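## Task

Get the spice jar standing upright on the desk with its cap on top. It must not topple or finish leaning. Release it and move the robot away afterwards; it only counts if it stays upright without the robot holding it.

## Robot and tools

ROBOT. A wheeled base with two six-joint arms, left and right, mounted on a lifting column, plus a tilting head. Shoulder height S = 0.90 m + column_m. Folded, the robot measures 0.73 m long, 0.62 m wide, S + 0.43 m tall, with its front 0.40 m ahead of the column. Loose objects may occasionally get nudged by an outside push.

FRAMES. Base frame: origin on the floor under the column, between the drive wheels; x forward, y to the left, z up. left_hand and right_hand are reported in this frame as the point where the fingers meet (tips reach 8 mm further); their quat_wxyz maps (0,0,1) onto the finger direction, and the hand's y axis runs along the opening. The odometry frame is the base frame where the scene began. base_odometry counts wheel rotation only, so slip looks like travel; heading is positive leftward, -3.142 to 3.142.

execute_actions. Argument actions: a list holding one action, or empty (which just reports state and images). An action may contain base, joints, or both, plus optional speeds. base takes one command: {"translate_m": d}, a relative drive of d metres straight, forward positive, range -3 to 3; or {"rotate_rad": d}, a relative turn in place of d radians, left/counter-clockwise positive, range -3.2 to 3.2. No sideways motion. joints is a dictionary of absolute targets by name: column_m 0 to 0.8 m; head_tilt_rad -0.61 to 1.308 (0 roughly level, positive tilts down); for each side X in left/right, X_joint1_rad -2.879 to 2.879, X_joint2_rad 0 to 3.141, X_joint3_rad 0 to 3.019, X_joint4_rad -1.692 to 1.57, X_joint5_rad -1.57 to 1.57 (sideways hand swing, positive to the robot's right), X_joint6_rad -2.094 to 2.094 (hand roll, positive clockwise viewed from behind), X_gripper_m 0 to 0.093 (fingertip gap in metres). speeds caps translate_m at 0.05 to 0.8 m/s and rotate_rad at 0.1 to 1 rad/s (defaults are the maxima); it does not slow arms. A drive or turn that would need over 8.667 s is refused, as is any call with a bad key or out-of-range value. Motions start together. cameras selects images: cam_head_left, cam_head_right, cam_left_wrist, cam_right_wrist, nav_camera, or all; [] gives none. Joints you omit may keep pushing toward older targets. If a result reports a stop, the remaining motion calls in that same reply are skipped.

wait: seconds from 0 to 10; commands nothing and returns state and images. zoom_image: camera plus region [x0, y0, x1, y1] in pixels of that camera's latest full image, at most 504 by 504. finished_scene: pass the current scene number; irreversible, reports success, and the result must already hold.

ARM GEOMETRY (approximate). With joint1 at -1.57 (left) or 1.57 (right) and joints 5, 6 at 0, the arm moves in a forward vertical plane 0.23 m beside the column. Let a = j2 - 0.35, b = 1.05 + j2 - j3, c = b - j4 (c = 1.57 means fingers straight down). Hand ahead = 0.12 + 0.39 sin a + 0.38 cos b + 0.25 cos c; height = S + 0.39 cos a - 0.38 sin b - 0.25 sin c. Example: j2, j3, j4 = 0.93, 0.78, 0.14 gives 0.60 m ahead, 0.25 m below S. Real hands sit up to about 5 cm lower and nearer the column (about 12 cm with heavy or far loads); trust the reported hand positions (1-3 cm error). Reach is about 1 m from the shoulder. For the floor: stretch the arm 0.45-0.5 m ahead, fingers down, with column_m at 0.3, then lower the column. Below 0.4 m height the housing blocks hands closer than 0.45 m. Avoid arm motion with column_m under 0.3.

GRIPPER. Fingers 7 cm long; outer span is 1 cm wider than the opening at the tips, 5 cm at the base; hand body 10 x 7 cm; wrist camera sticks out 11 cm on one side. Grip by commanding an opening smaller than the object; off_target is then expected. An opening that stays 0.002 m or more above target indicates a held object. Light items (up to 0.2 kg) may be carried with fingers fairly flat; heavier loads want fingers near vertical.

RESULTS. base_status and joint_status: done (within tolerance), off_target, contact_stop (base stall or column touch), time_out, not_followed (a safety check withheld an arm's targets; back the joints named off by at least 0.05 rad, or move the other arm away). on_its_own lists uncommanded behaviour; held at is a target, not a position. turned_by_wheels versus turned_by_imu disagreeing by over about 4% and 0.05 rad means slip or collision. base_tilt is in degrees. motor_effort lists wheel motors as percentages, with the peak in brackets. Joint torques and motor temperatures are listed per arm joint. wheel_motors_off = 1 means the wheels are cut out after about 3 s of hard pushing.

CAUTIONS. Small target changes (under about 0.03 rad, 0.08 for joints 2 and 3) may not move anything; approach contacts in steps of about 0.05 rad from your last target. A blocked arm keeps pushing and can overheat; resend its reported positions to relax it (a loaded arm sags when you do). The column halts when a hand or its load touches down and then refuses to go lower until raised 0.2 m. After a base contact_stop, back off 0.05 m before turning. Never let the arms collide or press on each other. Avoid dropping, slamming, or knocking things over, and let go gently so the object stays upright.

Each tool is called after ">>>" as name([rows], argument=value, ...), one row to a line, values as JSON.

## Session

>>> execute_actions(actions=[])

Scene clock: 0.00 s.
Joint torques (N m, as the arm reports them, + toward a larger angle): no reading
Motor temperatures (°C, as the motors report them): left_arm=[23 21 24 21 21 21] | right_arm=[23 25 24 21 21 21]
base_odometry: x=+0.000 y=+0.000 heading=+0.000 (m, m, rad; odometry frame)
turned_by_wheels: +0.000 (rad since the last result)
turned_by_imu: +0.000 (rad since the last result)
base_tilt: forward=-0.1 right=+0.1 (deg)
base_status: not commanded
joint_positions: column_m=+0.553 head_tilt_rad=+0.894 left_joint1_rad=-1.576 left_joint2_rad=+0.898 left_joint3_rad=+0.411 left_joint4_rad=-0.928 left_joint5_rad=+0.034 left_joint6_rad=+0.080 left_gripper_m=+0.095 right_joint1_rad=+1.534 right_joint2_rad=+0.856 right_joint3_rad=+0.404 right_joint4_rad=-0.894 right_joint5_rad=-0.021 right_joint6_rad=-0.027 right_gripper_m=+0.094
joint_status: not commanded
wheel_motors_off: 0
motor_effort: left_wheel=+3 right_wheel=+6 (%)
left_hand: x=+0.1487 y=+0.2175 z=+1.2465 quat_wxyz=(+0.430, -0.031, -0.902, +0.034) (m; base frame)
right_hand: x=+0.1589 y=-0.2301 z=+1.2427 quat_wxyz=(+0.399, -0.007, -0.917, -0.004) (m; base frame)
pictures: cam_head_left, cam_head_right, cam_left_wrist, cam_right_wrist, nav_camera
camera_calibration (this result's frames):
cam_head_left: T_world_to_cam=[[0.00631598, -0.99993, -0.0100017, 0.0563208], [-0.818467, 0.000577109, -0.574553, 0.928542], [0.574519, 0.0118149, -0.818406, 1.15003], [0, 0, 0, 1]] pos_world=[0.0989126, 0.0421935, 1.47525]
cam_head_right: T_world_to_cam=[[0.0250866, -0.999679, -0.00355357, -0.0517787], [-0.824645, -0.0186845, -0.565342, 0.918652], [0.565094, 0.0171129, -0.824849, 1.15696], [0, 0, 0, 1]] pos_world=[0.105067, -0.0543966, 1.47349]
cam_left_wrist: T_world_to_cam=[[-0.0232632, -0.99531, 0.0939025, 0.102507], [-0.057399, 0.0951027, 0.993811, -1.24688], [-0.99808, 0.0177293, -0.0593422, 0.341658], [0, 0, 0, 1]] pos_world=[0.271817, 0.21455, 1.24981]
cam_right_wrist: T_world_to_cam=[[0.00579548, -0.99998, 0.00247928, -0.240526], [-0.112284, 0.0018129, 0.993675, -1.21654], [-0.993659, -0.0060372, -0.112271, 0.416776], [0, 0, 0, 1]] pos_world=[0.27893, -0.2358, 1.25623]
Images, in order (width x height): cam_head_left 896x504, cam_head_right 896x504, cam_left_wrist 504x504, cam_right_wrist 504x504, nav_camera 896x504.

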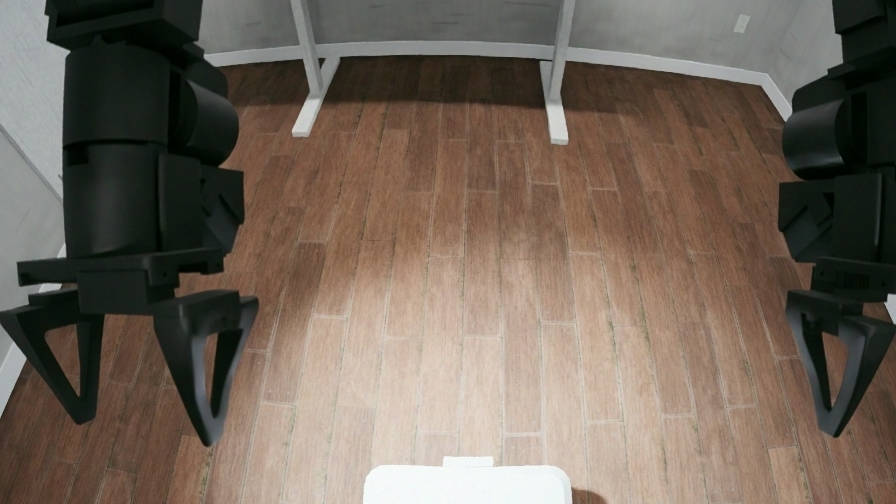

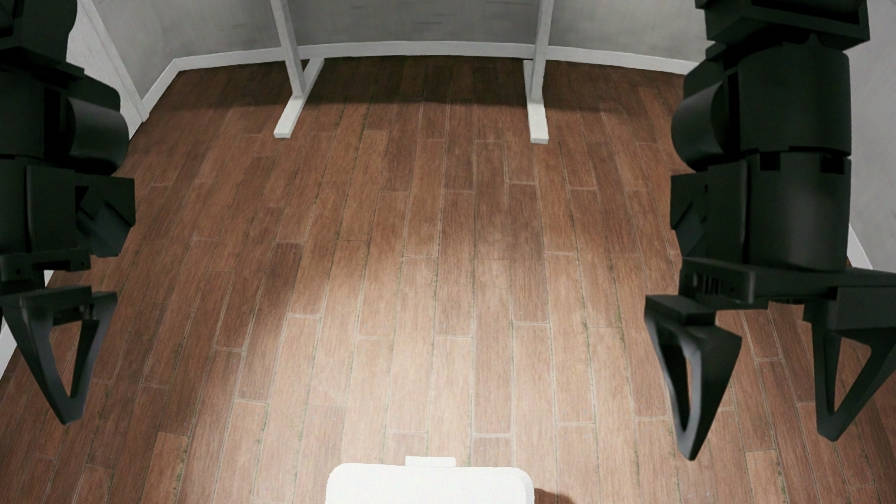

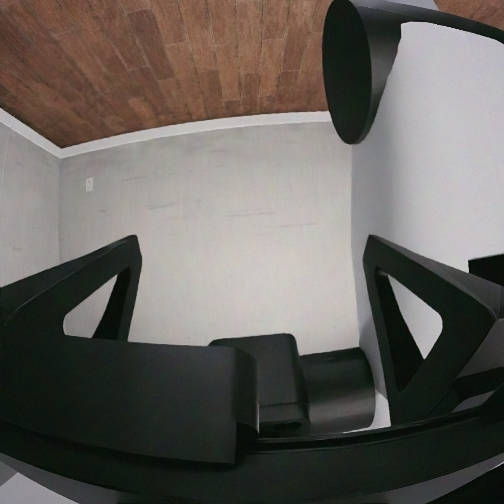

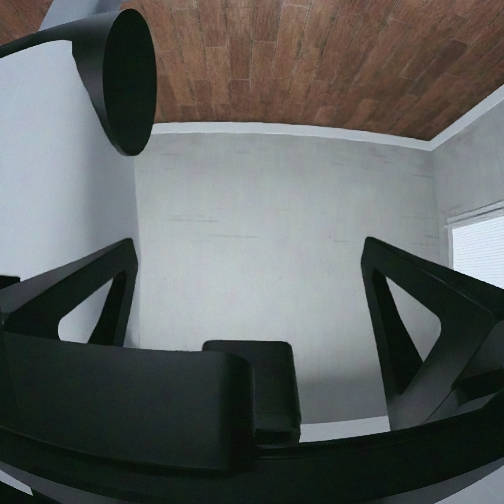

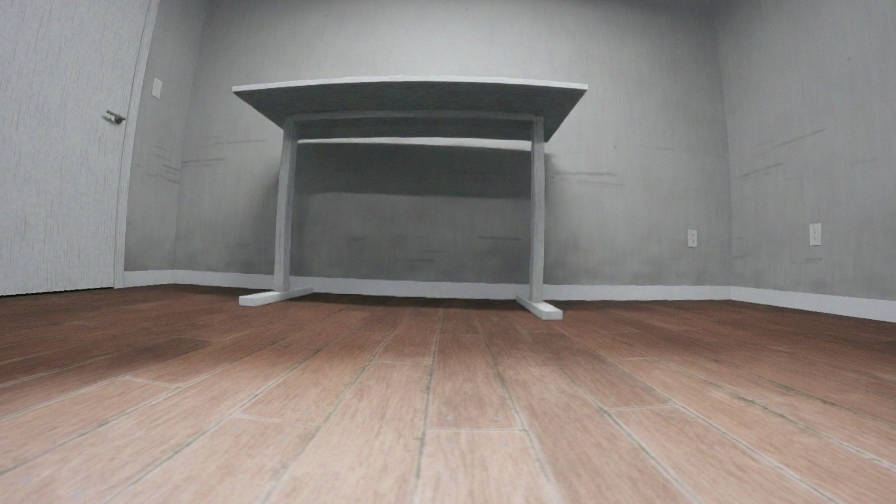

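>>> execute_actions([
  {"base":{"translate_m":0.3},"joints":{"head_tilt_rad":0.45,"column_m":0.64}},
], cameras=["cam_head_left","cam_head_right","nav_camera"])

Scene clock: 3.60 s.
Joint torques (N m, as the arm reports them, + toward a larger angle): left_arm=[ 0.94 -6.75 -1.07 -1.38  0.04  0.  ] | right_arm=[-0.3  -6.63 -2.06 -1.    0.08  0.  ]
Motor temperatures (°C, as the motors report them): left_arm=[23 21 24 21 21 21] | right_arm=[23 25 24 21 21 21]
base_odometry: x=+0.300 y=+0.000 heading=+0.000 (m, m, rad; odometry frame)
turned_by_wheels: +0.000 (rad since the last result)
turned_by_imu: +0.001 (rad since the last result)
base_tilt: forward=+0.0 right=+0.2 (deg)
base_status: done
joint_positions: column_m=+0.640 head_tilt_rad=+0.468 left_joint1_rad=-1.576 left_joint2_rad=+0.898 left_joint3_rad=+0.414 left_joint4_rad=-0.928 left_joint5_rad=+0.034 left_joint6_rad=+0.080 left_gripper_m=+0.095 right_joint1_rad=+1.534 right_joint2_rad=+0.856 right_joint3_rad=+0.406 right_joint4_rad=-0.894 right_joint5_rad=-0.021 right_joint6_rad=-0.027 right_gripper_m=+0.094
joint_status: all done
wheel_motors_off: 0
motor_effort: left_wheel=+0(60) right_wheel=+0(46) (%)
left_hand: x=+0.1501 y=+0.2175 z=+1.3333 quat_wxyz=(+0.429, -0.031, -0.902, +0.034) (m; base frame)
right_hand: x=+0.1602 y=-0.2301 z=+1.3295 quat_wxyz=(+0.398, -0.007, -0.917, -0.004) (m; base frame)
pictures: cam_head_left, cam_head_right, nav_camera
camera_calibration (this result's frames):
cam_head_left: T_world_to_cam=[[0.0098835, -0.99993, -0.00649933, 0.0513204], [-0.508026, 0.000577109, -0.861342, 1.42944], [0.861285, 0.0118149, -0.507984, 0.702365], [0, 0, 0, 1]] pos_world=[0.120748, 0.0421935, 1.58836]
cam_head_right: T_world_to_cam=[[0.024314, -0.999679, 0.00712687, -0.0687957], [-0.517457, -0.0186845, -0.855505, 1.4244], [0.855363, 0.0171129, -0.517746, 0.715084], [0, 0, 0, 1]] pos_world=[0.12708, -0.0543966, 1.5893]
Images, in order (width x height): cam_head_left 896x504, cam_head_right 896x504, nav_camera 896x504.

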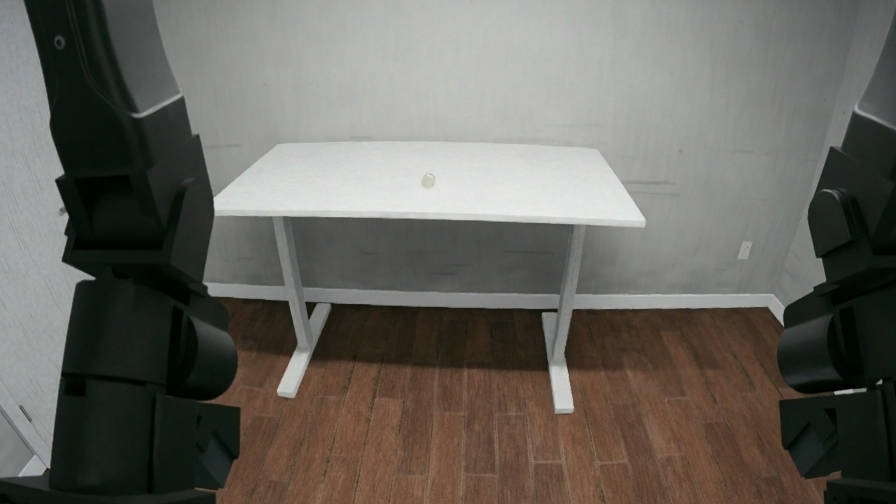

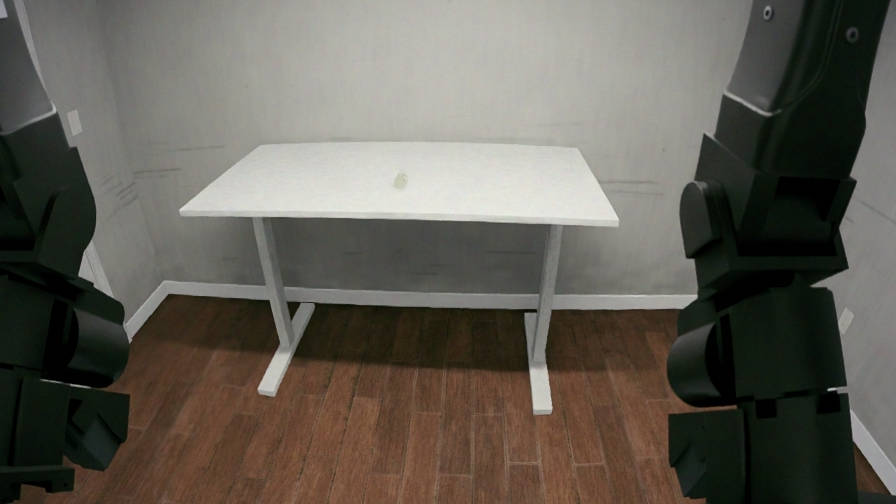

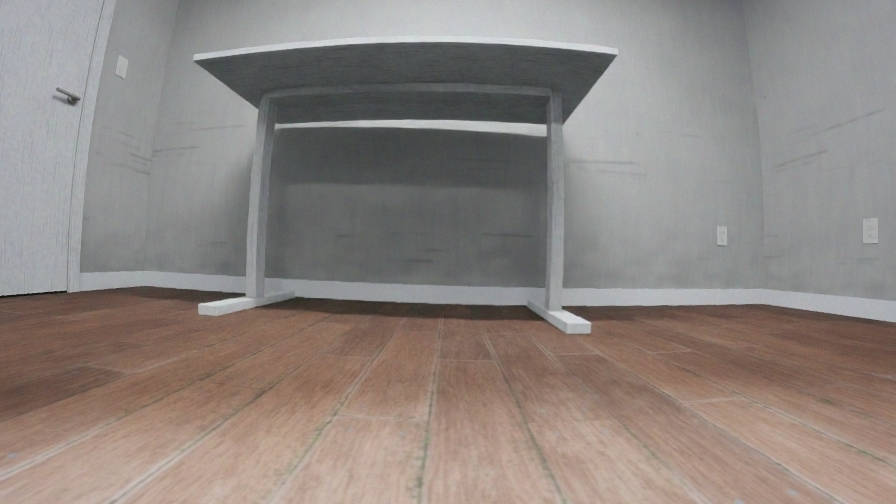

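>>> zoom_image(camera="cam_head_left", region=[400, 160, 460, 220])

>>> zoom_image(camera="cam_head_right", region=[370, 160, 430, 220])

Region (400, 160, 460, 220) of cam_head_left's 896x504 image, scaled by 8.400, with more detail than that image has.

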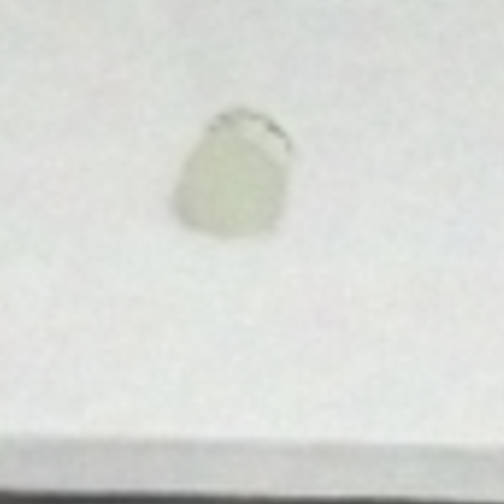

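Region (370, 160, 430, 220) of cam_head_right's 896x504 image, scaled by 8.400, with more detail than that image has.

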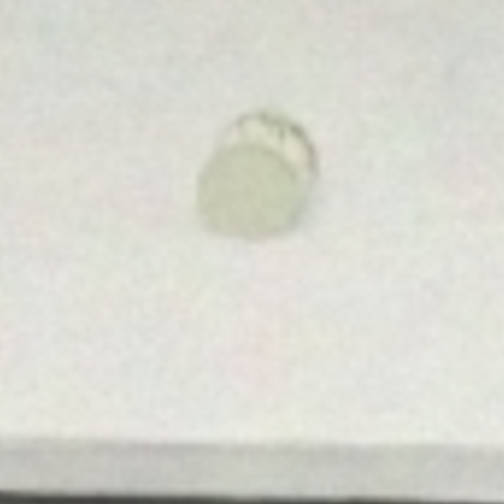

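>>> execute_actions([
  {"base":{"rotate_rad":0.2},"joints":{"column_m":0.7,"right_joint1_rad":1.57,"right_joint2_rad":1.75,"right_joint3_rad":1.48,"right_joint4_rad":-0.25,"right_joint5_rad":0,"right_joint6_rad":0.37}},
], cameras=[])

>>> execute_actions([
  {"base":{"translate_m":1.08},"joints":{"column_m":0.75,"head_tilt_rad":0.9}},
], cameras=["cam_head_left","cam_head_right","cam_right_wrist"])

Scene clock: 16.07 s.
Joint torques (N m, as the arm reports them, + toward a larger angle): left_arm=[ 0.93 -7.   -1.03 -1.38  0.05  0.  ] | right_arm=[  1.03 -17.33   2.24   0.8    0.13   0.1 ]
Motor temperatures (°C, as the motors report them): left_arm=[23 22 24 21 21 21] | right_arm=[23 25 24 21 21 21]
base_odometry: x=+0.301 y=+0.000 heading=+0.198 (m, m, rad; odometry frame)
turned_by_wheels: +0.198 (rad since the last result)
turned_by_imu: +0.193 (rad since the last result)
base_tilt: forward=-0.1 right=+0.0 (deg)
base_status: done
joint_positions: column_m=+0.700 head_tilt_rad=+0.468 left_joint1_rad=-1.576 left_joint2_rad=+0.898 left_joint3_rad=+0.414 left_joint4_rad=-0.928 left_joint5_rad=+0.034 left_joint6_rad=+0.080 left_gripper_m=+0.095 right_joint1_rad=+1.569 right_joint2_rad=+1.749 right_joint3_rad=+1.475 right_joint4_rad=-0.255 right_joint5_rad=-0.002 right_joint6_rad=+0.361 right_gripper_m=+0.094
joint_status: all done
wheel_motors_off: 0
motor_effort: left_wheel=-1(63) right_wheel=+0(65) (%)
left_hand: x=+0.1501 y=+0.2175 z=+1.3933 quat_wxyz=(+0.429, -0.031, -0.902, +0.034) (m; base frame)
right_hand: x=+0.5966 y=-0.2263 z=+1.0507 quat_wxyz=(+0.002, -0.180, -0.984, +0.000) (m; base frame)
pictures: none
No camera images: the call's "cameras" was empty. Leave "cameras" out to get every camera's image.

Scene clock: 19.53 s.
Joint torques (N m, as the arm reports them, + toward a larger angle): left_arm=[ 0.9  -7.04 -1.05 -1.38  0.05  0.  ] | right_arm=[  0.57 -16.31   1.68   0.78   0.12   0.11]
Motor temperatures (°C, as the motors report them): left_arm=[23 22 24 21 21 21] | right_arm=[23 26 24 21 21 21]
base_odometry: x=+1.359 y=+0.213 heading=+0.199 (m, m, rad; odometry frame)
turned_by_wheels: +0.000 (rad since the last result)
turned_by_imu: -0.001 (rad since the last result)
base_tilt: forward=+0.0 right=-0.1 (deg)
base_status: done
joint_positions: column_m=+0.750 head_tilt_rad=+0.902 left_joint1_rad=-1.576 left_joint2_rad=+0.898 left_joint3_rad=+0.414 left_joint4_rad=-0.928 left_joint5_rad=+0.034 left_joint6_rad=+0.080 left_gripper_m=+0.095 right_joint1_rad=+1.569 right_joint2_rad=+1.748 right_joint3_rad=+1.479 right_joint4_rad=-0.255 right_joint5_rad=-0.002 right_joint6_rad=+0.361 right_gripper_m=+0.094
joint_status: all done
wheel_motors_off: 0
motor_effort: left_wheel=+1(69) right_wheel=+1(51) (%)
left_hand: x=+0.1501 y=+0.2175 z=+1.4433 quat_wxyz=(+0.429, -0.031, -0.902, +0.034) (m; base frame)
right_hand: x=+0.5989 y=-0.2263 z=+1.1012 quat_wxyz=(+0.001, -0.180, -0.984, +0.000) (m; base frame)
pictures: cam_head_left, cam_head_right, cam_right_wrist
camera_calibration (this result's frames):
cam_head_left: T_world_to_cam=[[0.00623867, -0.99993, -0.0100501, 0.0583815], [-0.822873, 0.000577109, -0.568225, 1.0311], [0.568191, 0.0118149, -0.822812, 1.31942], [0, 0, 0, 1]] pos_world=[0.098422, 0.0421935, 1.67212]
cam_head_right: T_world_to_cam=[[0.0250584, -0.999679, -0.0037469, -0.0507408], [-0.82898, -0.0186845, -0.558966, 1.01931], [0.558717, 0.0171129, -0.829182, 1.3275], [0, 0, 0, 1]] pos_world=[0.104563, -0.0543966, 1.67031]
cam_right_wrist: T_world_to_cam=[[-0.343287, -0.939055, 0.018164, -0.0333287], [-0.750895, 0.286016, 0.595275, -0.141091], [-0.564191, 0.190711, -0.803317, 1.38638], [0, 0, 0, 1]] pos_world=[0.6648, -0.255342, 1.1983]
Images, in order (width x height): cam_head_left 896x504, cam_head_right 896x504, cam_right_wrist 504x504.

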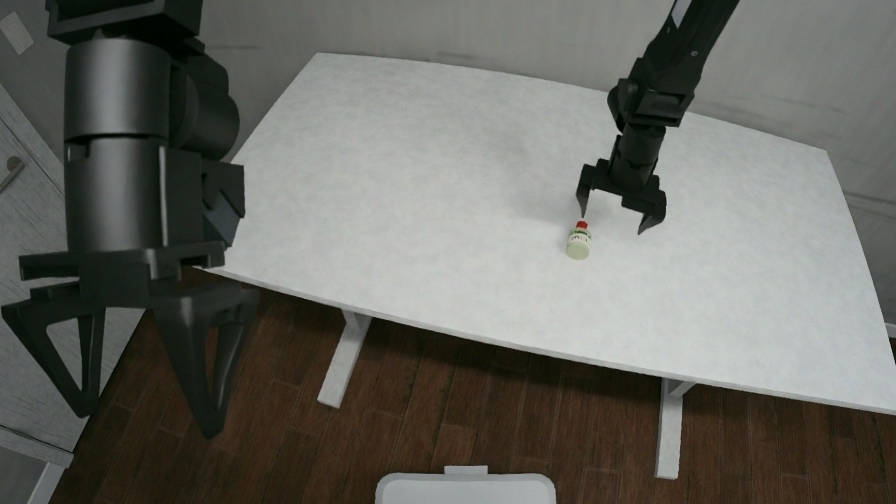

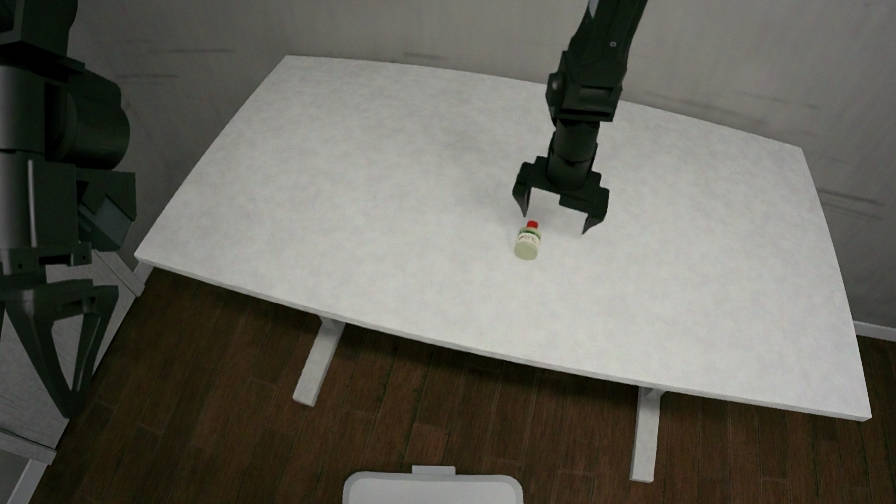

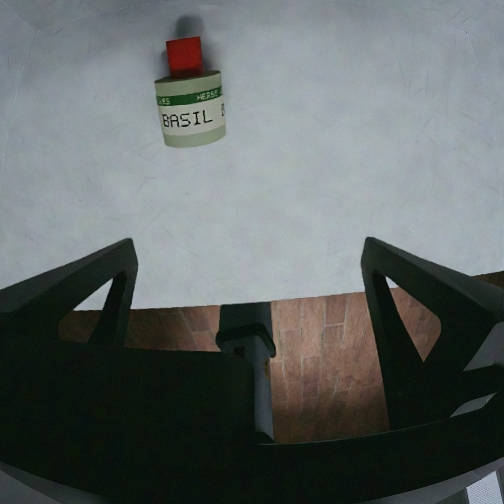

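>>> zoom_image(camera="cam_right_wrist", region=[110, 10, 270, 170])

>>> zoom_image(camera="cam_head_left", region=[540, 180, 680, 280])

Region (110, 10, 270, 170) of cam_right_wrist's 504x504 image, scaled by 3.150, with more detail than that image has.

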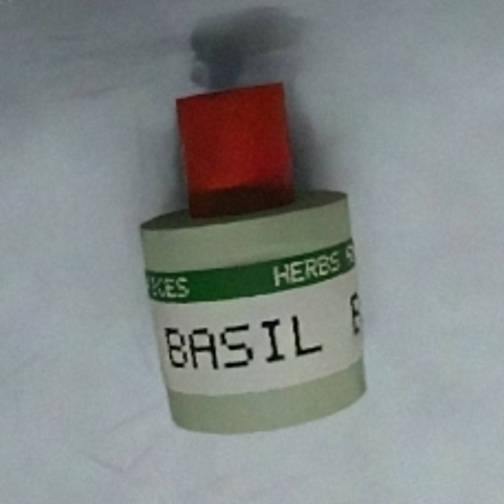

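Region (540, 180, 680, 280) of cam_head_left's 896x504 image, scaled by 3.600, with more detail than that image has; it fills the top 360 rows of this view, and the rest is white.

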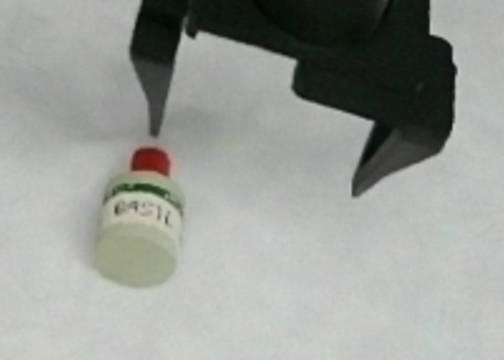

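>>> execute_actions([
  {"base":{"translate_m":0.125},"joints":{"column_m":0.685,"right_joint1_rad":1.595,"right_joint4_rad":-0.63,"right_joint6_rad":0.30}},
], cameras=["cam_head_left","cam_right_wrist"])

Scene clock: 40.50 s.
Joint torques (N m, as the arm reports them, + toward a larger angle): left_arm=[ 0.93 -6.87 -0.99 -1.4   0.04  0.  ] | right_arm=[  1.43 -15.93   0.97  -0.34   0.12  -0.16]
Motor temperatures (°C, as the motors report them): left_arm=[23 22 24 21 21 21] | right_arm=[23 27 24 21 21 21]
base_odometry: x=+1.482 y=+0.238 heading=+0.198 (m, m, rad; odometry frame)
turned_by_wheels: +0.000 (rad since the last result)
turned_by_imu: +0.001 (rad since the last result)
base_tilt: forward=-0.1 right=+0.1 (deg)
base_status: done
joint_positions: column_m=+0.685 head_tilt_rad=+0.902 left_joint1_rad=-1.576 left_joint2_rad=+0.897 left_joint3_rad=+0.412 left_joint4_rad=-0.928 left_joint5_rad=+0.034 left_joint6_rad=+0.080 left_gripper_m=+0.095 right_joint1_rad=+1.594 right_joint2_rad=+1.747 right_joint3_rad=+1.479 right_joint4_rad=-0.619 right_joint5_rad=-0.002 right_joint6_rad=+0.307 right_gripper_m=+0.094
joint_status: all done
wheel_motors_off: 0
motor_effort: left_wheel=+0(25) right_wheel=+1(39) (%)
left_hand: x=+0.1494 y=+0.2175 z=+1.3787 quat_wxyz=(+0.429, -0.031, -0.902, +0.034) (m; base frame)
right_hand: x=+0.5121 y=-0.2096 z=+1.0530 quat_wxyz=(+0.180, -0.143, -0.973, +0.018) (m; base frame)
pictures: cam_head_left, cam_right_wrist
camera_calibration (this result's frames):
cam_head_left: T_world_to_cam=[[0.00623666, -0.99993, -0.0100513, 0.0577315], [-0.822987, 0.000577109, -0.56806, 0.993962], [0.568026, 0.0118149, -0.822926, 1.26622], [0, 0, 0, 1]] pos_world=[0.0984092, 0.0421935, 1.60722]
cam_right_wrist: T_world_to_cam=[[-0.254973, -0.96177, 0.0999395, -0.182703], [-0.507041, 0.220991, 0.83311, -0.571329], [-0.823346, 0.161747, -0.544003, 1.14913], [0, 0, 0, 1]] pos_world=[0.609859, -0.235328, 1.11937]
Images, in order (width x height): cam_head_left 896x504, cam_right_wrist 504x504.

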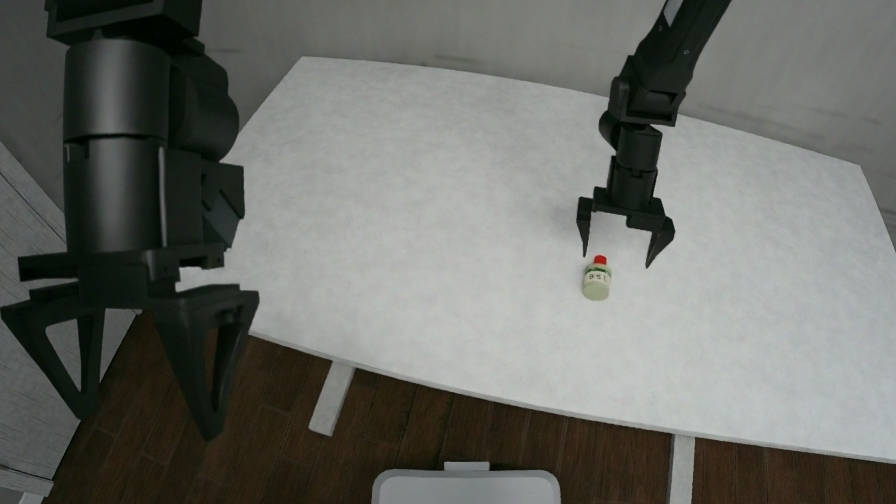

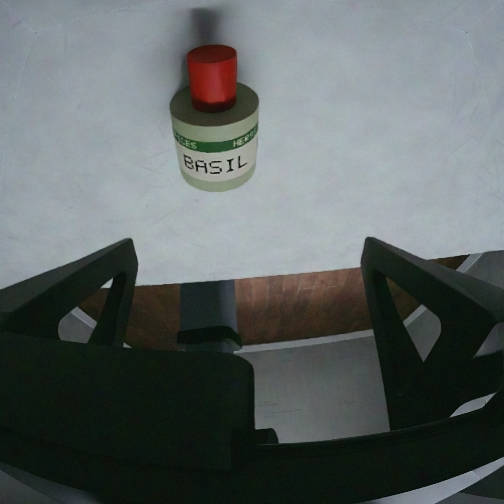

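>>> zoom_image(camera="cam_right_wrist", region=[130, 30, 300, 200])

Region (130, 30, 300, 200) of cam_right_wrist's 504x504 image, scaled by 2.965, with more detail than that image has.

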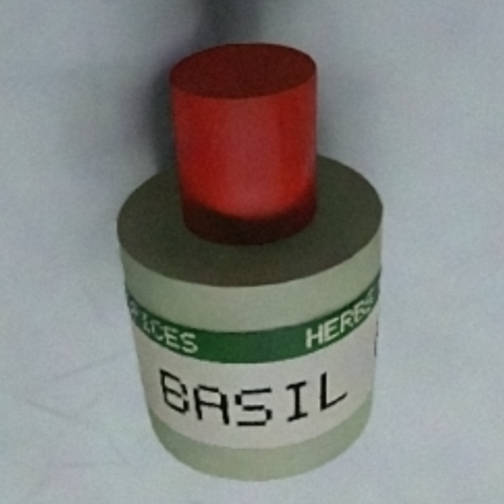

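>>> execute_actions([
  {"joints":{"column_m":0.62}},
], cameras=["cam_head_left","cam_right_wrist"])

Scene clock: 49.47 s.
Joint torques (N m, as the arm reports them, + toward a larger angle): left_arm=[ 0.93 -6.91 -1.04 -1.34  0.04  0.  ] | right_arm=[  1.19 -16.59   1.12  -0.51   0.11  -0.08]
Motor temperatures (°C, as the motors report them): left_arm=[23 22 24 21 21 21] | right_arm=[23 27 24 21 21 21]
base_odometry: x=+1.482 y=+0.238 heading=+0.198 (m, m, rad; odometry frame)
turned_by_wheels: +0.000 (rad since the last result)
turned_by_imu: +0.002 (rad since the last result)
base_tilt: forward=-0.2 right=+0.0 (deg)
base_status: not commanded
joint_positions: column_m=+0.620 head_tilt_rad=+0.902 left_joint1_rad=-1.576 left_joint2_rad=+0.897 left_joint3_rad=+0.412 left_joint4_rad=-0.928 left_joint5_rad=+0.034 left_joint6_rad=+0.080 left_gripper_m=+0.095 right_joint1_rad=+1.594 right_joint2_rad=+1.747 right_joint3_rad=+1.479 right_joint4_rad=-0.619 right_joint5_rad=-0.002 right_joint6_rad=+0.307 right_gripper_m=+0.094
joint_status: all done
wheel_motors_off: 0
motor_effort: left_wheel=+0(1) right_wheel=+1(1) (%)
left_hand: x=+0.1494 y=+0.2175 z=+1.3137 quat_wxyz=(+0.429, -0.031, -0.902, +0.034) (m; base frame)
right_hand: x=+0.5121 y=-0.2096 z=+0.9880 quat_wxyz=(+0.180, -0.143, -0.973, +0.018) (m; base frame)
pictures: cam_head_left, cam_right_wrist
camera_calibration (this result's frames):
cam_head_left: T_world_to_cam=[[0.00623666, -0.99993, -0.0100513, 0.0570782], [-0.822987, 0.000577109, -0.56806, 0.95704], [0.568026, 0.0118149, -0.822926, 1.21274], [0, 0, 0, 1]] pos_world=[0.0984092, 0.0421935, 1.54222]
cam_right_wrist: T_world_to_cam=[[-0.254973, -0.96177, 0.0999395, -0.176208], [-0.507041, 0.220991, 0.83311, -0.51718], [-0.823346, 0.161747, -0.544003, 1.11377], [0, 0, 0, 1]] pos_world=[0.609859, -0.235328, 1.05437]
Images, in order (width x height): cam_head_left 896x504, cam_right_wrist 504x504.

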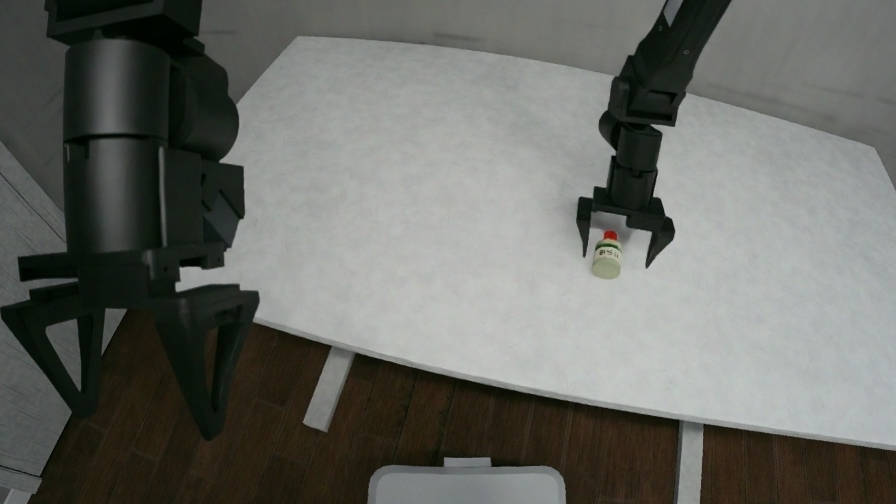

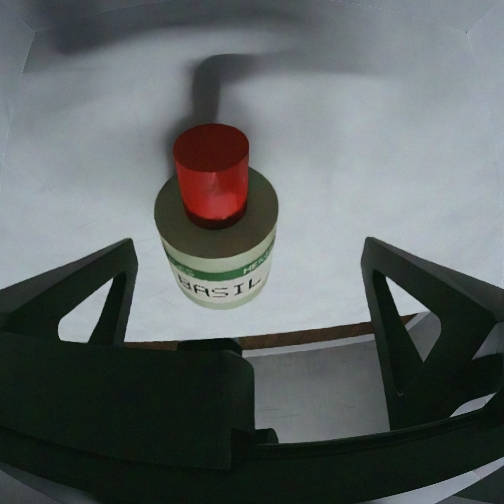

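>>> execute_actions([
  {"base":{"rotate_rad":0.02},"joints":{"column_m":0.612,"right_gripper_m":0.072}},
], cameras=[])

>>> execute_actions([
  {"joints":{"right_gripper_m":0.03}},
], cameras=["cam_head_left","cam_right_wrist"])

Scene clock: 55.20 s.
Joint torques (N m, as the arm reports them, + toward a larger angle): left_arm=[ 0.94 -6.94 -0.97 -1.38  0.04  0.  ] | right_arm=[  1.14 -15.63   0.74  -0.51   0.08  -0.09]
Motor temperatures (°C, as the motors report them): left_arm=[23 22 24 21 21 21] | right_arm=[23 27 24 21 21 21]
base_odometry: x=+1.482 y=+0.238 heading=+0.215 (m, m, rad; odometry frame)
turned_by_wheels: +0.017 (rad since the last result)
turned_by_imu: +0.017 (rad since the last result)
base_tilt: forward=-0.1 right=-0.1 (deg)
base_status: done
joint_positions: column_m=+0.612 head_tilt_rad=+0.902 left_joint1_rad=-1.576 left_joint2_rad=+0.897 left_joint3_rad=+0.412 left_joint4_rad=-0.928 left_joint5_rad=+0.034 left_joint6_rad=+0.080 left_gripper_m=+0.095 right_joint1_rad=+1.597 right_joint2_rad=+1.747 right_joint3_rad=+1.479 right_joint4_rad=-0.619 right_joint5_rad=-0.002 right_joint6_rad=+0.307 right_gripper_m=+0.072
joint_status: all done
wheel_motors_off: 0
motor_effort: left_wheel=+0(56) right_wheel=+1(60) (%)
left_hand: x=+0.1491 y=+0.2175 z=+1.3058 quat_wxyz=(+0.429, -0.031, -0.902, +0.034) (m; base frame)
right_hand: x=+0.5121 y=-0.2075 z=+0.9801 quat_wxyz=(+0.180, -0.142, -0.973, +0.017) (m; base frame)
pictures: none
No camera images: the call's "cameras" was empty. Leave "cameras" out to get every camera's image.

Scene clock: 55.77 s.
Joint torques (N m, as the arm reports them, + toward a larger angle): left_arm=[ 0.91 -6.96 -1.   -1.37  0.05  0.  ] | right_arm=[  0.87 -15.97   0.98  -0.47   0.13  -0.1 ]
Motor temperatures (°C, as the motors report them): left_arm=[23 22 24 21 21 21] | right_arm=[23 27 24 21 21 21]
base_odometry: x=+1.482 y=+0.238 heading=+0.215 (m, m, rad; odometry frame)
turned_by_wheels: +0.000 (rad since the last result)
turned_by_imu: +0.000 (rad since the last result)
base_tilt: forward=-0.4 right=-0.1 (deg)
base_status: not commanded
joint_positions: column_m=+0.612 head_tilt_rad=+0.902 left_joint1_rad=-1.576 left_joint2_rad=+0.897 left_joint3_rad=+0.412 left_joint4_rad=-0.928 left_joint5_rad=+0.034 left_joint6_rad=+0.080 left_gripper_m=+0.095 right_joint1_rad=+1.597 right_joint2_rad=+1.747 right_joint3_rad=+1.479 right_joint4_rad=-0.619 right_joint5_rad=-0.001 right_joint6_rad=+0.307 right_gripper_m=+0.041
joint_status: right_gripper_m off_target (ended at +0.041, target +0.030)
wheel_motors_off: 0
motor_effort: left_wheel=-1(0) right_wheel=+1(0) (%)
left_hand: x=+0.1491 y=+0.2175 z=+1.3058 quat_wxyz=(+0.429, -0.031, -0.902, +0.034) (m; base frame)
right_hand: x=+0.5121 y=-0.2077 z=+0.9801 quat_wxyz=(+0.180, -0.142, -0.973, +0.017) (m; base frame)
pictures: cam_head_left, cam_right_wrist
camera_calibration (this result's frames):
cam_head_left: T_world_to_cam=[[0.00623666, -0.99993, -0.0100513, 0.0569976], [-0.822987, 0.000577109, -0.56806, 0.952486], [0.568026, 0.0118149, -0.822926, 1.20614], [0, 0, 0, 1]] pos_world=[0.0984092, 0.0421935, 1.53421]
cam_right_wrist: T_world_to_cam=[[-0.253245, -0.962417, 0.098079, -0.172747], [-0.507448, 0.218471, 0.833527, -0.511699], [-0.823628, 0.161317, -0.543703, 1.10886], [0, 0, 0, 1]] pos_world=[0.60988, -0.233341, 1.04635]
Images, in order (width x height): cam_head_left 896x504, cam_right_wrist 504x504.

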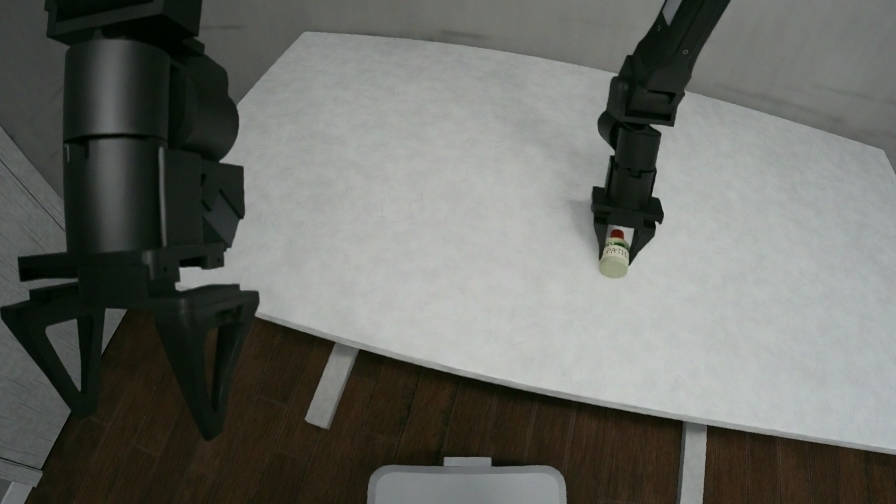

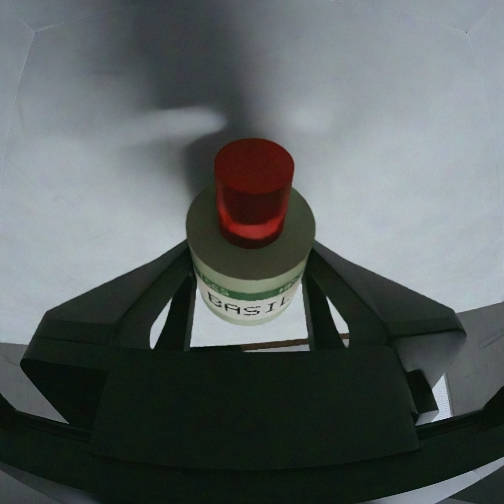

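>>> execute_actions([
  {"joints":{"column_m":0.675}},
], cameras=["cam_right_wrist"])

>>> execute_actions([
  {"base":{"translate_m":-0.25},"joints":{"column_m":0.492,"right_joint1_rad":1.57,"right_joint4_rad":0.99,"right_joint6_rad":0.0,"head_tilt_rad":0.5}},
], cameras=["cam_head_left","cam_right_wrist"])

Scene clock: 68.80 s.
Joint torques (N m, as the arm reports them, + toward a larger angle): left_arm=[ 0.9  -6.95 -1.01 -1.39  0.05  0.  ] | right_arm=[  0.88 -15.84   1.1   -0.37   0.11  -0.07]
Motor temperatures (°C, as the motors report them): left_arm=[23 22 24 21 21 21] | right_arm=[23 27 24 21 21 21]
base_odometry: x=+1.482 y=+0.238 heading=+0.215 (m, m, rad; odometry frame)
turned_by_wheels: +0.000 (rad since the last result)
turned_by_imu: +0.002 (rad since the last result)
base_tilt: forward=+0.0 right=+0.2 (deg)
base_status: not commanded
joint_positions: column_m=+0.675 head_tilt_rad=+0.902 left_joint1_rad=-1.576 left_joint2_rad=+0.897 left_joint3_rad=+0.412 left_joint4_rad=-0.928 left_joint5_rad=+0.034 left_joint6_rad=+0.080 left_gripper_m=+0.095 right_joint1_rad=+1.597 right_joint2_rad=+1.747 right_joint3_rad=+1.479 right_joint4_rad=-0.619 right_joint5_rad=-0.001 right_joint6_rad=+0.307 right_gripper_m=+0.041
joint_status: all done
wheel_motors_off: 0
motor_effort: left_wheel=-2(2) right_wheel=+4(3) (%)
left_hand: x=+0.1491 y=+0.2175 z=+1.3687 quat_wxyz=(+0.429, -0.031, -0.902, +0.034) (m; base frame)
right_hand: x=+0.5121 y=-0.2077 z=+1.0430 quat_wxyz=(+0.180, -0.142, -0.973, +0.017) (m; base frame)
pictures: cam_right_wrist
camera_calibration (this result's frames):
cam_right_wrist: T_world_to_cam=[[-0.253245, -0.962417, 0.098079, -0.178916], [-0.507448, 0.218471, 0.833527, -0.564133], [-0.823628, 0.161317, -0.543703, 1.14306], [0, 0, 0, 1]] pos_world=[0.60988, -0.233341, 1.10925]
Images, in order (width x height): cam_right_wrist 504x504.

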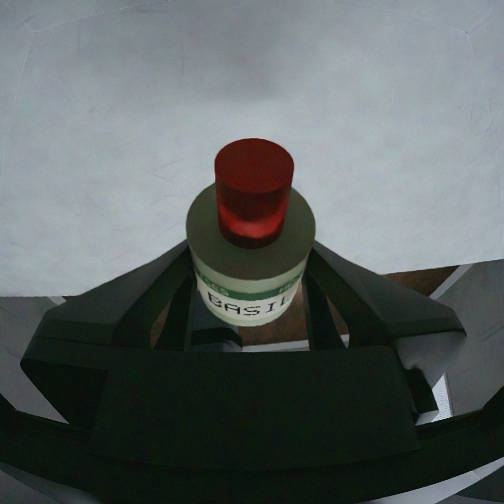

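Scene clock: 71.73 s.
Joint torques (N m, as the arm reports them, + toward a larger angle): left_arm=[ 0.93 -6.91 -0.68 -1.38  0.04  0.  ] | right_arm=[  1.04 -17.72   3.65   3.05   0.08  -0.18]
Motor temperatures (°C, as the motors report them): left_arm=[23 22 24 21 21 21] | right_arm=[23 27 24 21 21 21]
base_odometry: x=+1.238 y=+0.185 heading=+0.217 (m, m, rad; odometry frame)
turned_by_wheels: +0.002 (rad since the last result)
turned_by_imu: +0.004 (rad since the last result)
base_tilt: forward=-0.1 right=+0.1 (deg)
base_status: done
joint_positions: column_m=+0.492 head_tilt_rad=+0.518 left_joint1_rad=-1.576 left_joint2_rad=+0.897 left_joint3_rad=+0.408 left_joint4_rad=-0.928 left_joint5_rad=+0.034 left_joint6_rad=+0.080 left_gripper_m=+0.095 right_joint1_rad=+1.570 right_joint2_rad=+1.747 right_joint3_rad=+1.479 right_joint4_rad=+0.971 right_joint5_rad=-0.001 right_joint6_rad=+0.009 right_gripper_m=+0.041
joint_status: all done
wheel_motors_off: 0
motor_effort: left_wheel=+3(75) right_wheel=-2(55) (%)
left_hand: x=+0.1467 y=+0.2175 z=+1.1866 quat_wxyz=(+0.431, -0.031, -0.901, +0.034) (m; base frame)
right_hand: x=+0.8309 y=-0.2255 z=+1.0061 quat_wxyz=(-0.575, -0.003, -0.818, -0.003) (m; base frame)
pictures: cam_head_left, cam_right_wrist
camera_calibration (this result's frames):
cam_head_left: T_world_to_cam=[[0.00954567, -0.99993, -0.00698605, 0.0510956], [-0.550517, 0.000577109, -0.834824, 1.26499], [0.834769, 0.0118149, -0.550473, 0.691369], [0, 0, 0, 1]] pos_world=[0.118779, 0.0421935, 1.43698]
cam_right_wrist: T_world_to_cam=[[-0.0155849, -0.999843, 0.0084277, -0.227478], [-0.831498, 0.00827881, -0.555466, 1.25159], [0.555309, -0.0156645, -0.831496, 0.492415], [0, 0, 0, 1]] pos_world=[0.763705, -0.230091, 1.10657]
Images, in order (width x height): cam_head_left 896x504, cam_right_wrist 504x504.

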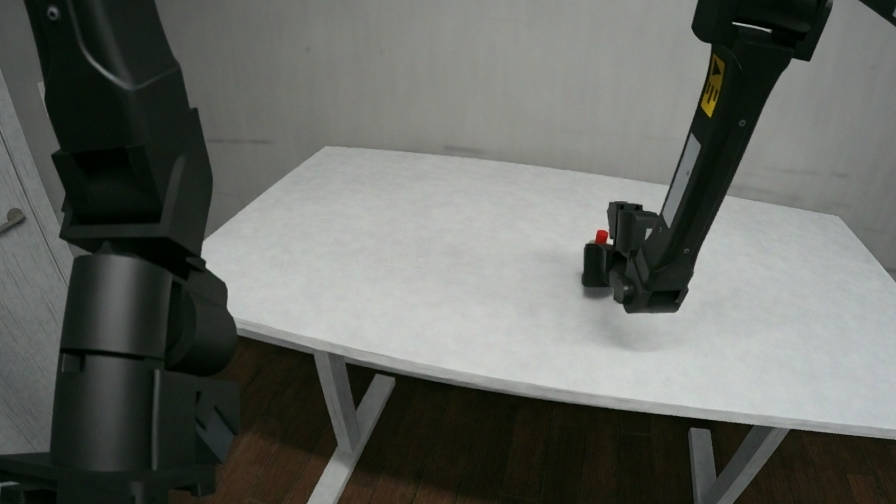

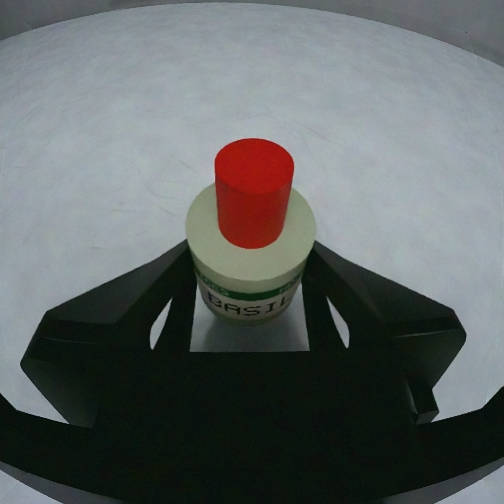

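>>> execute_actions([
  {"joints":{"column_m":0.48}},
], cameras=["cam_right_wrist"])

Scene clock: 73.73 s.
Joint torques (N m, as the arm reports them, + toward a larger angle): left_arm=[ 0.95 -6.89 -0.81 -1.38  0.05  0.  ] | right_arm=[  0.28 -18.28   3.45   3.14   0.1   -0.1 ]
Motor temperatures (°C, as the motors report them): left_arm=[23 22 24 21 21 21] | right_arm=[23 27 24 21 21 21]
base_odometry: x=+1.238 y=+0.185 heading=+0.217 (m, m, rad; odometry frame)
turned_by_wheels: +0.000 (rad since the last result)
turned_by_imu: +0.001 (rad since the last result)
base_tilt: forward=-0.2 right=+0.2 (deg)
base_status: not commanded
joint_positions: column_m=+0.480 head_tilt_rad=+0.518 left_joint1_rad=-1.576 left_joint2_rad=+0.897 left_joint3_rad=+0.408 left_joint4_rad=-0.928 left_joint5_rad=+0.034 left_joint6_rad=+0.080 left_gripper_m=+0.095 right_joint1_rad=+1.570 right_joint2_rad=+1.747 right_joint3_rad=+1.479 right_joint4_rad=+0.971 right_joint5_rad=-0.001 right_joint6_rad=+0.009 right_gripper_m=+0.041
joint_status: all done
wheel_motors_off: 0
motor_effort: left_wheel=+2(3) right_wheel=-2(4) (%)
left_hand: x=+0.1467 y=+0.2175 z=+1.1746 quat_wxyz=(+0.431, -0.031, -0.901, +0.034) (m; base frame)
right_hand: x=+0.8309 y=-0.2255 z=+0.9941 quat_wxyz=(-0.575, -0.003, -0.818, -0.003) (m; base frame)
pictures: cam_right_wrist
camera_calibration (this result's frames):
cam_right_wrist: T_world_to_cam=[[-0.0155849, -0.999843, 0.0084277, -0.227377], [-0.831498, 0.00827881, -0.555466, 1.24492], [0.555309, -0.0156645, -0.831496, 0.48243], [0, 0, 0, 1]] pos_world=[0.763705, -0.230091, 1.09456]
Images, in order (width x height): cam_right_wrist 504x504.

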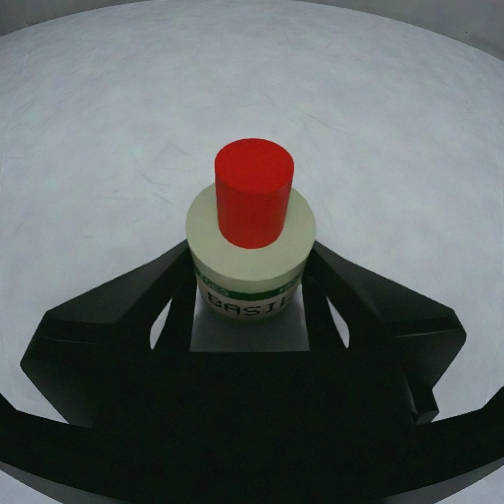

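>>> execute_actions([
  {"joints":{"column_m":0.471}},
], cameras=["cam_right_wrist"])

Scene clock: 75.37 s.
Joint torques (N m, as the arm reports them, + toward a larger angle): left_arm=[ 0.87 -6.89 -0.68 -1.39  0.04  0.  ] | right_arm=[  0.93 -18.56   3.62   2.37   0.04  -0.06]
Motor temperatures (°C, as the motors report them): left_arm=[23 22 24 21 21 21] | right_arm=[23 27 24 21 21 21]
base_odometry: x=+1.238 y=+0.185 heading=+0.217 (m, m, rad; odometry frame)
turned_by_wheels: +0.000 (rad since the last result)
turned_by_imu: +0.001 (rad since the last result)
base_tilt: forward=-0.1 right=+0.1 (deg)
base_status: not commanded
joint_positions: column_m=+0.471 head_tilt_rad=+0.518 left_joint1_rad=-1.576 left_joint2_rad=+0.897 left_joint3_rad=+0.408 left_joint4_rad=-0.928 left_joint5_rad=+0.034 left_joint6_rad=+0.080 left_gripper_m=+0.095 right_joint1_rad=+1.570 right_joint2_rad=+1.744 right_joint3_rad=+1.479 right_joint4_rad=+0.988 right_joint5_rad=-0.001 right_joint6_rad=+0.004 right_gripper_m=+0.041
joint_status: all done
wheel_motors_off: 0
motor_effort: left_wheel=+3(3) right_wheel=-4(4) (%)
left_hand: x=+0.1467 y=+0.2175 z=+1.1656 quat_wxyz=(+0.431, -0.031, -0.901, +0.034) (m; base frame)
right_hand: x=+0.8337 y=-0.2255 z=+0.9918 quat_wxyz=(-0.584, -0.001, -0.812, -0.002) (m; base frame)
pictures: cam_right_wrist
camera_calibration (this result's frames):
cam_right_wrist: T_world_to_cam=[[-0.0142921, -0.99982, 0.0124415, -0.232365], [-0.819669, 0.0045889, -0.57282, 1.25253], [0.57266, -0.0183847, -0.819587, 0.452039], [0, 0, 0, 1]] pos_world=[0.764477, -0.22976, 1.09085]
Images, in order (width x height): cam_right_wrist 504x504.

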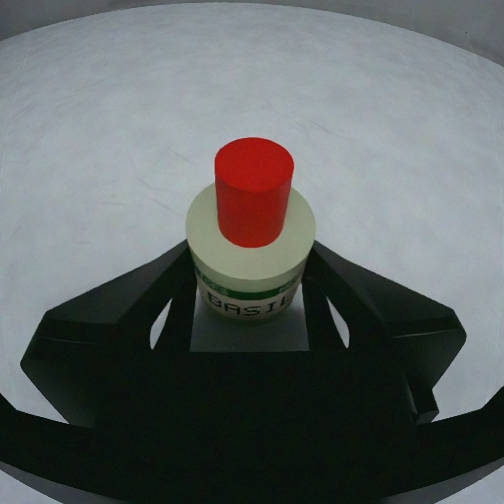

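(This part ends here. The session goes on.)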